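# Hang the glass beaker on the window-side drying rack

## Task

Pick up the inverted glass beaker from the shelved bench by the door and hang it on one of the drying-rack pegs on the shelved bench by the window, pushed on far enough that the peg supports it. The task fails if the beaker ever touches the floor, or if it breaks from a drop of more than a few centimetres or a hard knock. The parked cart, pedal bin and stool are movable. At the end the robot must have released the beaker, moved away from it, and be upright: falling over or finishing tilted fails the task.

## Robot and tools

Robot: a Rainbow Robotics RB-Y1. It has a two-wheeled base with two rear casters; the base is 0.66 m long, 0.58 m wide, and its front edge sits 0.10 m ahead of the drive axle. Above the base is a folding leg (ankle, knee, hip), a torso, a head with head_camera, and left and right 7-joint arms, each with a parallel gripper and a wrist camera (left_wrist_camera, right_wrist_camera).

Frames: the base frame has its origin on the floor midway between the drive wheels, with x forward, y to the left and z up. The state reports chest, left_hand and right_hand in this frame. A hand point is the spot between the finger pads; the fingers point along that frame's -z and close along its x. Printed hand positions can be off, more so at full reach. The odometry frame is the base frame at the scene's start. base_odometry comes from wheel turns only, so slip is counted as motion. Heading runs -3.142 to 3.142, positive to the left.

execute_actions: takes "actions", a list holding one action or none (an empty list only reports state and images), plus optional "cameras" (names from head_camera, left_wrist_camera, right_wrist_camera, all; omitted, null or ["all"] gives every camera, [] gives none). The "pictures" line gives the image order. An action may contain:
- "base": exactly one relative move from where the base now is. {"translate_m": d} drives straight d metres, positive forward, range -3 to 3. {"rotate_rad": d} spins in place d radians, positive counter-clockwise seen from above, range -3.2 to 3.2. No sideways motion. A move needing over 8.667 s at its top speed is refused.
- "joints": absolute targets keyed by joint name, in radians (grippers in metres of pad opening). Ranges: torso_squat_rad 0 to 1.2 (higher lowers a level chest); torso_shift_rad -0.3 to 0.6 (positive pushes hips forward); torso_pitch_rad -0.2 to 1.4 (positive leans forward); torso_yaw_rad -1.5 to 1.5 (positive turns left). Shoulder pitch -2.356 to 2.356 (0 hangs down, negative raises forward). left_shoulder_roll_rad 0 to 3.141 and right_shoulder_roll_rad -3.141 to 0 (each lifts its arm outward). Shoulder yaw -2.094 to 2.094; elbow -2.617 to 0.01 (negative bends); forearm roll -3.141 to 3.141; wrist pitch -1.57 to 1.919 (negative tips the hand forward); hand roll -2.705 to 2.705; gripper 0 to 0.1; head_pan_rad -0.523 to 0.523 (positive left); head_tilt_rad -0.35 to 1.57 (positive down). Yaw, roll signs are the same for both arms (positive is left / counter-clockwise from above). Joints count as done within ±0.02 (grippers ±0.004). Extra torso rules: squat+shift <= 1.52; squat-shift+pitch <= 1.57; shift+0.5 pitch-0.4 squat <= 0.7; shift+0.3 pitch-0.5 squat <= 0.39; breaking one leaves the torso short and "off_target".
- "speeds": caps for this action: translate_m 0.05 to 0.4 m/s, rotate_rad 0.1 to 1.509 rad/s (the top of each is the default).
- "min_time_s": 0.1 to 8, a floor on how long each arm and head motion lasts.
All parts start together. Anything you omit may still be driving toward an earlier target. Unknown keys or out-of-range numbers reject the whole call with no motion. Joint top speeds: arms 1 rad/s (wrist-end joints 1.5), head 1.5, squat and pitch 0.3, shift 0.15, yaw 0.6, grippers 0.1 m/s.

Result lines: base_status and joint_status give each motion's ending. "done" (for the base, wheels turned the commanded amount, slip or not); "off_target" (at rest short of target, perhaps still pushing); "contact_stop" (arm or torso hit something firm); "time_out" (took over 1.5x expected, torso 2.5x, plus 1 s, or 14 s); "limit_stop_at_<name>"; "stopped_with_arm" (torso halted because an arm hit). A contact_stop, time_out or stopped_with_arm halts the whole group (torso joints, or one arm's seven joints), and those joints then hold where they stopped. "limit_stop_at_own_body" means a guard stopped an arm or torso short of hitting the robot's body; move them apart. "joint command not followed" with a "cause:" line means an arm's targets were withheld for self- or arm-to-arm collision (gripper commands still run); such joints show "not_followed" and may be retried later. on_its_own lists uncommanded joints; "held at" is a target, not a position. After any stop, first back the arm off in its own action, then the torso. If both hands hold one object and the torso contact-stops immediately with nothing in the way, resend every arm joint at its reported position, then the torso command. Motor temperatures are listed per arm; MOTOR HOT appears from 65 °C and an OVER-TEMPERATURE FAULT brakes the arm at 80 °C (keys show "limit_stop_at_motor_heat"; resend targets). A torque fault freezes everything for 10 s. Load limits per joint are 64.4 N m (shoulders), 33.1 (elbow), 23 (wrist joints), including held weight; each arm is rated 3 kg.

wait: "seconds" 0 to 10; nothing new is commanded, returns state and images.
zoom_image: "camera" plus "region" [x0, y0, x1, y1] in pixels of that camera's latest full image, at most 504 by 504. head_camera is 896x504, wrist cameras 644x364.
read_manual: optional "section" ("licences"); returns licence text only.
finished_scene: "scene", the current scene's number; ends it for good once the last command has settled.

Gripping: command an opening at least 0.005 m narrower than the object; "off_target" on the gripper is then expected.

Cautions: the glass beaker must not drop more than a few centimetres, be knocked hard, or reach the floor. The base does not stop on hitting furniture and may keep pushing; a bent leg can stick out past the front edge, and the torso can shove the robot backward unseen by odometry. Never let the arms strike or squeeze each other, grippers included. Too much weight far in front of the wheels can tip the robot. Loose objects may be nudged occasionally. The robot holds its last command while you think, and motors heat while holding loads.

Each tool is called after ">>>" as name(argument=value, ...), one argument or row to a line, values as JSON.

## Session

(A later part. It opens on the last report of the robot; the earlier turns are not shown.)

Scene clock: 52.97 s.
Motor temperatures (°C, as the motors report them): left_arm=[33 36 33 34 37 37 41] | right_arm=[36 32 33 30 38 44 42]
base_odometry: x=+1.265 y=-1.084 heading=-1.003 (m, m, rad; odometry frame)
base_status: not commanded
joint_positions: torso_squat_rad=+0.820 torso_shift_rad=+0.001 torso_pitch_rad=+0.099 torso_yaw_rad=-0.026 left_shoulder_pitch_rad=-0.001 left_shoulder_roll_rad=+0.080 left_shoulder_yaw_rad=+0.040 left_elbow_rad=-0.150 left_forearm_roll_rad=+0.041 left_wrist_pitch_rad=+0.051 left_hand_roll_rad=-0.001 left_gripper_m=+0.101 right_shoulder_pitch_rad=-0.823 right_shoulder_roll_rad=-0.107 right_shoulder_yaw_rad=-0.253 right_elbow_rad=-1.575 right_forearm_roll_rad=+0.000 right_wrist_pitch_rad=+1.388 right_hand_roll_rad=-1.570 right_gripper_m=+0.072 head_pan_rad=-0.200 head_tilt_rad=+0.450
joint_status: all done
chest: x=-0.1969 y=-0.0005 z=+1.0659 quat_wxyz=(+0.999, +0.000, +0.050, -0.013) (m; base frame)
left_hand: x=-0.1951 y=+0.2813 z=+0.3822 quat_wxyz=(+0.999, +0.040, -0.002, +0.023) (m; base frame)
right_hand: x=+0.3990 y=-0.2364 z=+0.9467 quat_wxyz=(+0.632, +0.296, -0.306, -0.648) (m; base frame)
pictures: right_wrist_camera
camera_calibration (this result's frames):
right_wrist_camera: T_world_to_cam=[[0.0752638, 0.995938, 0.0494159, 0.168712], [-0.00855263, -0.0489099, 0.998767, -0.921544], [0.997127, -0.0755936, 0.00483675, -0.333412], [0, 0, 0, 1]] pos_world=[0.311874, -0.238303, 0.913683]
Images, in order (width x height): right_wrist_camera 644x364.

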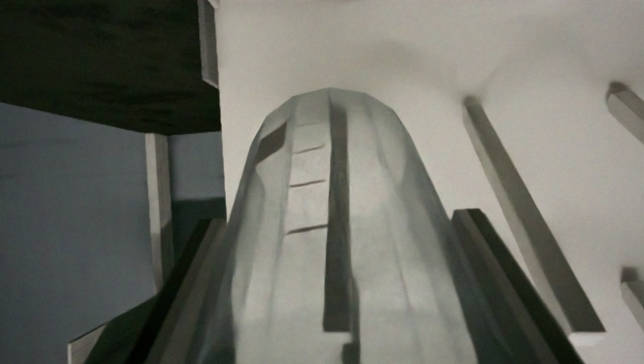

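>>> execute_actions(
  actions=[
    {"joints":{"right_gripper_m":0.095}},
  ],
  cameras=["right_wrist_camera"],
)

>>> execute_actions(
  actions=[
    {"base":{"translate_m":-0.5},"joints":{"right_gripper_m":0.1}},
  ],
  cameras=["head_camera"],
)

Scene clock: 54.17 s.
Motor temperatures (°C, as the motors report them): left_arm=[33 36 33 34 37 37 41] | right_arm=[36 32 33 30 38 44 42]
base_odometry: x=+1.265 y=-1.084 heading=-1.003 (m, m, rad; odometry frame)
base_status: not commanded
joint_positions: torso_squat_rad=+0.820 torso_shift_rad=+0.001 torso_pitch_rad=+0.100 torso_yaw_rad=-0.026 left_shoulder_pitch_rad=-0.001 left_shoulder_roll_rad=+0.080 left_shoulder_yaw_rad=+0.040 left_elbow_rad=-0.150 left_forearm_roll_rad=+0.041 left_wrist_pitch_rad=+0.051 left_hand_roll_rad=-0.001 left_gripper_m=+0.101 right_shoulder_pitch_rad=-0.821 right_shoulder_roll_rad=-0.106 right_shoulder_yaw_rad=-0.253 right_elbow_rad=-1.573 right_forearm_roll_rad=+0.000 right_wrist_pitch_rad=+1.389 right_hand_roll_rad=-1.570 right_gripper_m=+0.095 head_pan_rad=-0.200 head_tilt_rad=+0.450
joint_status: all done
chest: x=-0.1968 y=-0.0005 z=+1.0659 quat_wxyz=(+0.999, +0.000, +0.050, -0.013) (m; base frame)
left_hand: x=-0.1952 y=+0.2813 z=+0.3821 quat_wxyz=(+0.999, +0.040, -0.002, +0.023) (m; base frame)
right_hand: x=+0.3986 y=-0.2366 z=+0.9446 quat_wxyz=(+0.633, +0.295, -0.304, -0.648) (m; base frame)
pictures: right_wrist_camera
camera_calibration (this result's frames):
right_wrist_camera: T_world_to_cam=[[0.0759771, 0.995888, 0.0493415, 0.16886], [-0.00381788, -0.0491936, 0.998782, -0.921413], [0.997102, -0.076073, 0.000064592, -0.328558], [0, 0, 0, 1]] pos_world=[0.311258, -0.238488, 0.91198]
Images, in order (width x height): right_wrist_camera 644x364.

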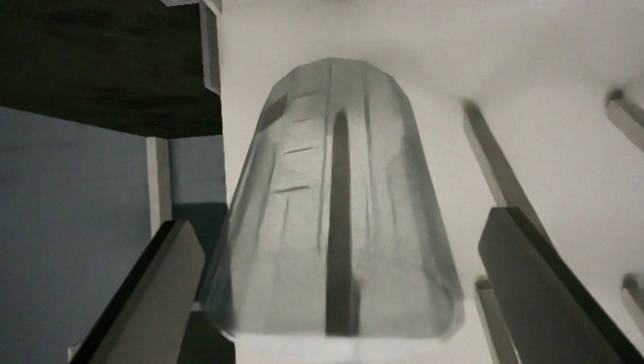

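Scene clock: 57.13 s.
Motor temperatures (°C, as the motors report them): left_arm=[33 36 33 34 37 37 41] | right_arm=[36 32 33 30 38 44 42]
base_odometry: x=+0.996 y=-0.662 heading=-1.002 (m, m, rad; odometry frame)
base_status: done
joint_positions: torso_squat_rad=+0.820 torso_shift_rad=+0.001 torso_pitch_rad=+0.100 torso_yaw_rad=-0.026 left_shoulder_pitch_rad=-0.001 left_shoulder_roll_rad=+0.080 left_shoulder_yaw_rad=+0.040 left_elbow_rad=-0.150 left_forearm_roll_rad=+0.041 left_wrist_pitch_rad=+0.051 left_hand_roll_rad=-0.001 left_gripper_m=+0.101 right_shoulder_pitch_rad=-0.820 right_shoulder_roll_rad=-0.106 right_shoulder_yaw_rad=-0.253 right_elbow_rad=-1.573 right_forearm_roll_rad=+0.000 right_wrist_pitch_rad=+1.389 right_hand_roll_rad=-1.570 right_gripper_m=+0.100 head_pan_rad=-0.200 head_tilt_rad=+0.450
joint_status: all done
chest: x=-0.1967 y=-0.0005 z=+1.0659 quat_wxyz=(+0.999, +0.000, +0.050, -0.013) (m; base frame)
left_hand: x=-0.1954 y=+0.2813 z=+0.3821 quat_wxyz=(+0.999, +0.040, -0.002, +0.023) (m; base frame)
right_hand: x=+0.3986 y=-0.2366 z=+0.9442 quat_wxyz=(+0.633, +0.294, -0.304, -0.649) (m; base frame)
pictures: head_camera
camera_calibration (this result's frames):
head_camera: T_world_to_cam=[[-0.200867, -0.979183, 0.029215, -0.0753778], [-0.508864, 0.0788109, -0.857232, 1.06189], [0.837084, -0.187056, -0.514102, 0.727342], [0, 0, 0, 1]] pos_world=[-0.0836305, -0.021443, 1.28641]
Images, in order (width x height): head_camera 896x504.

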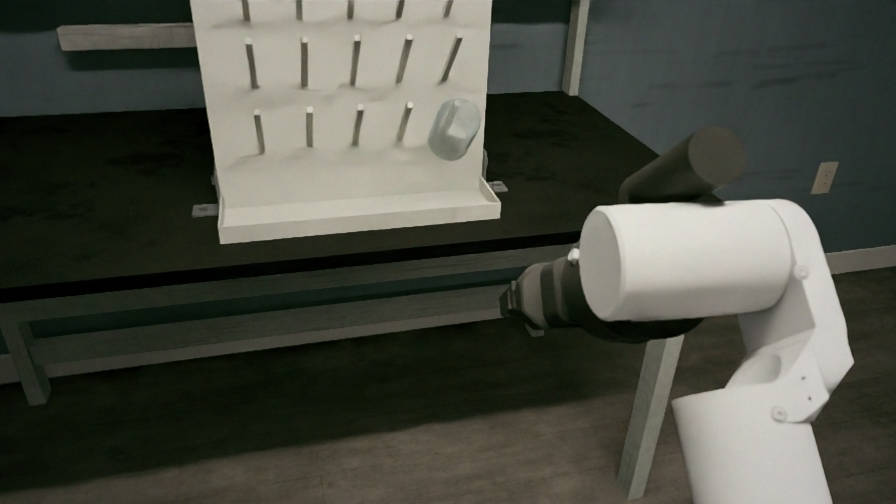

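>>> finished_scene(
  scene=2,
)

The scene is finished: the task was done.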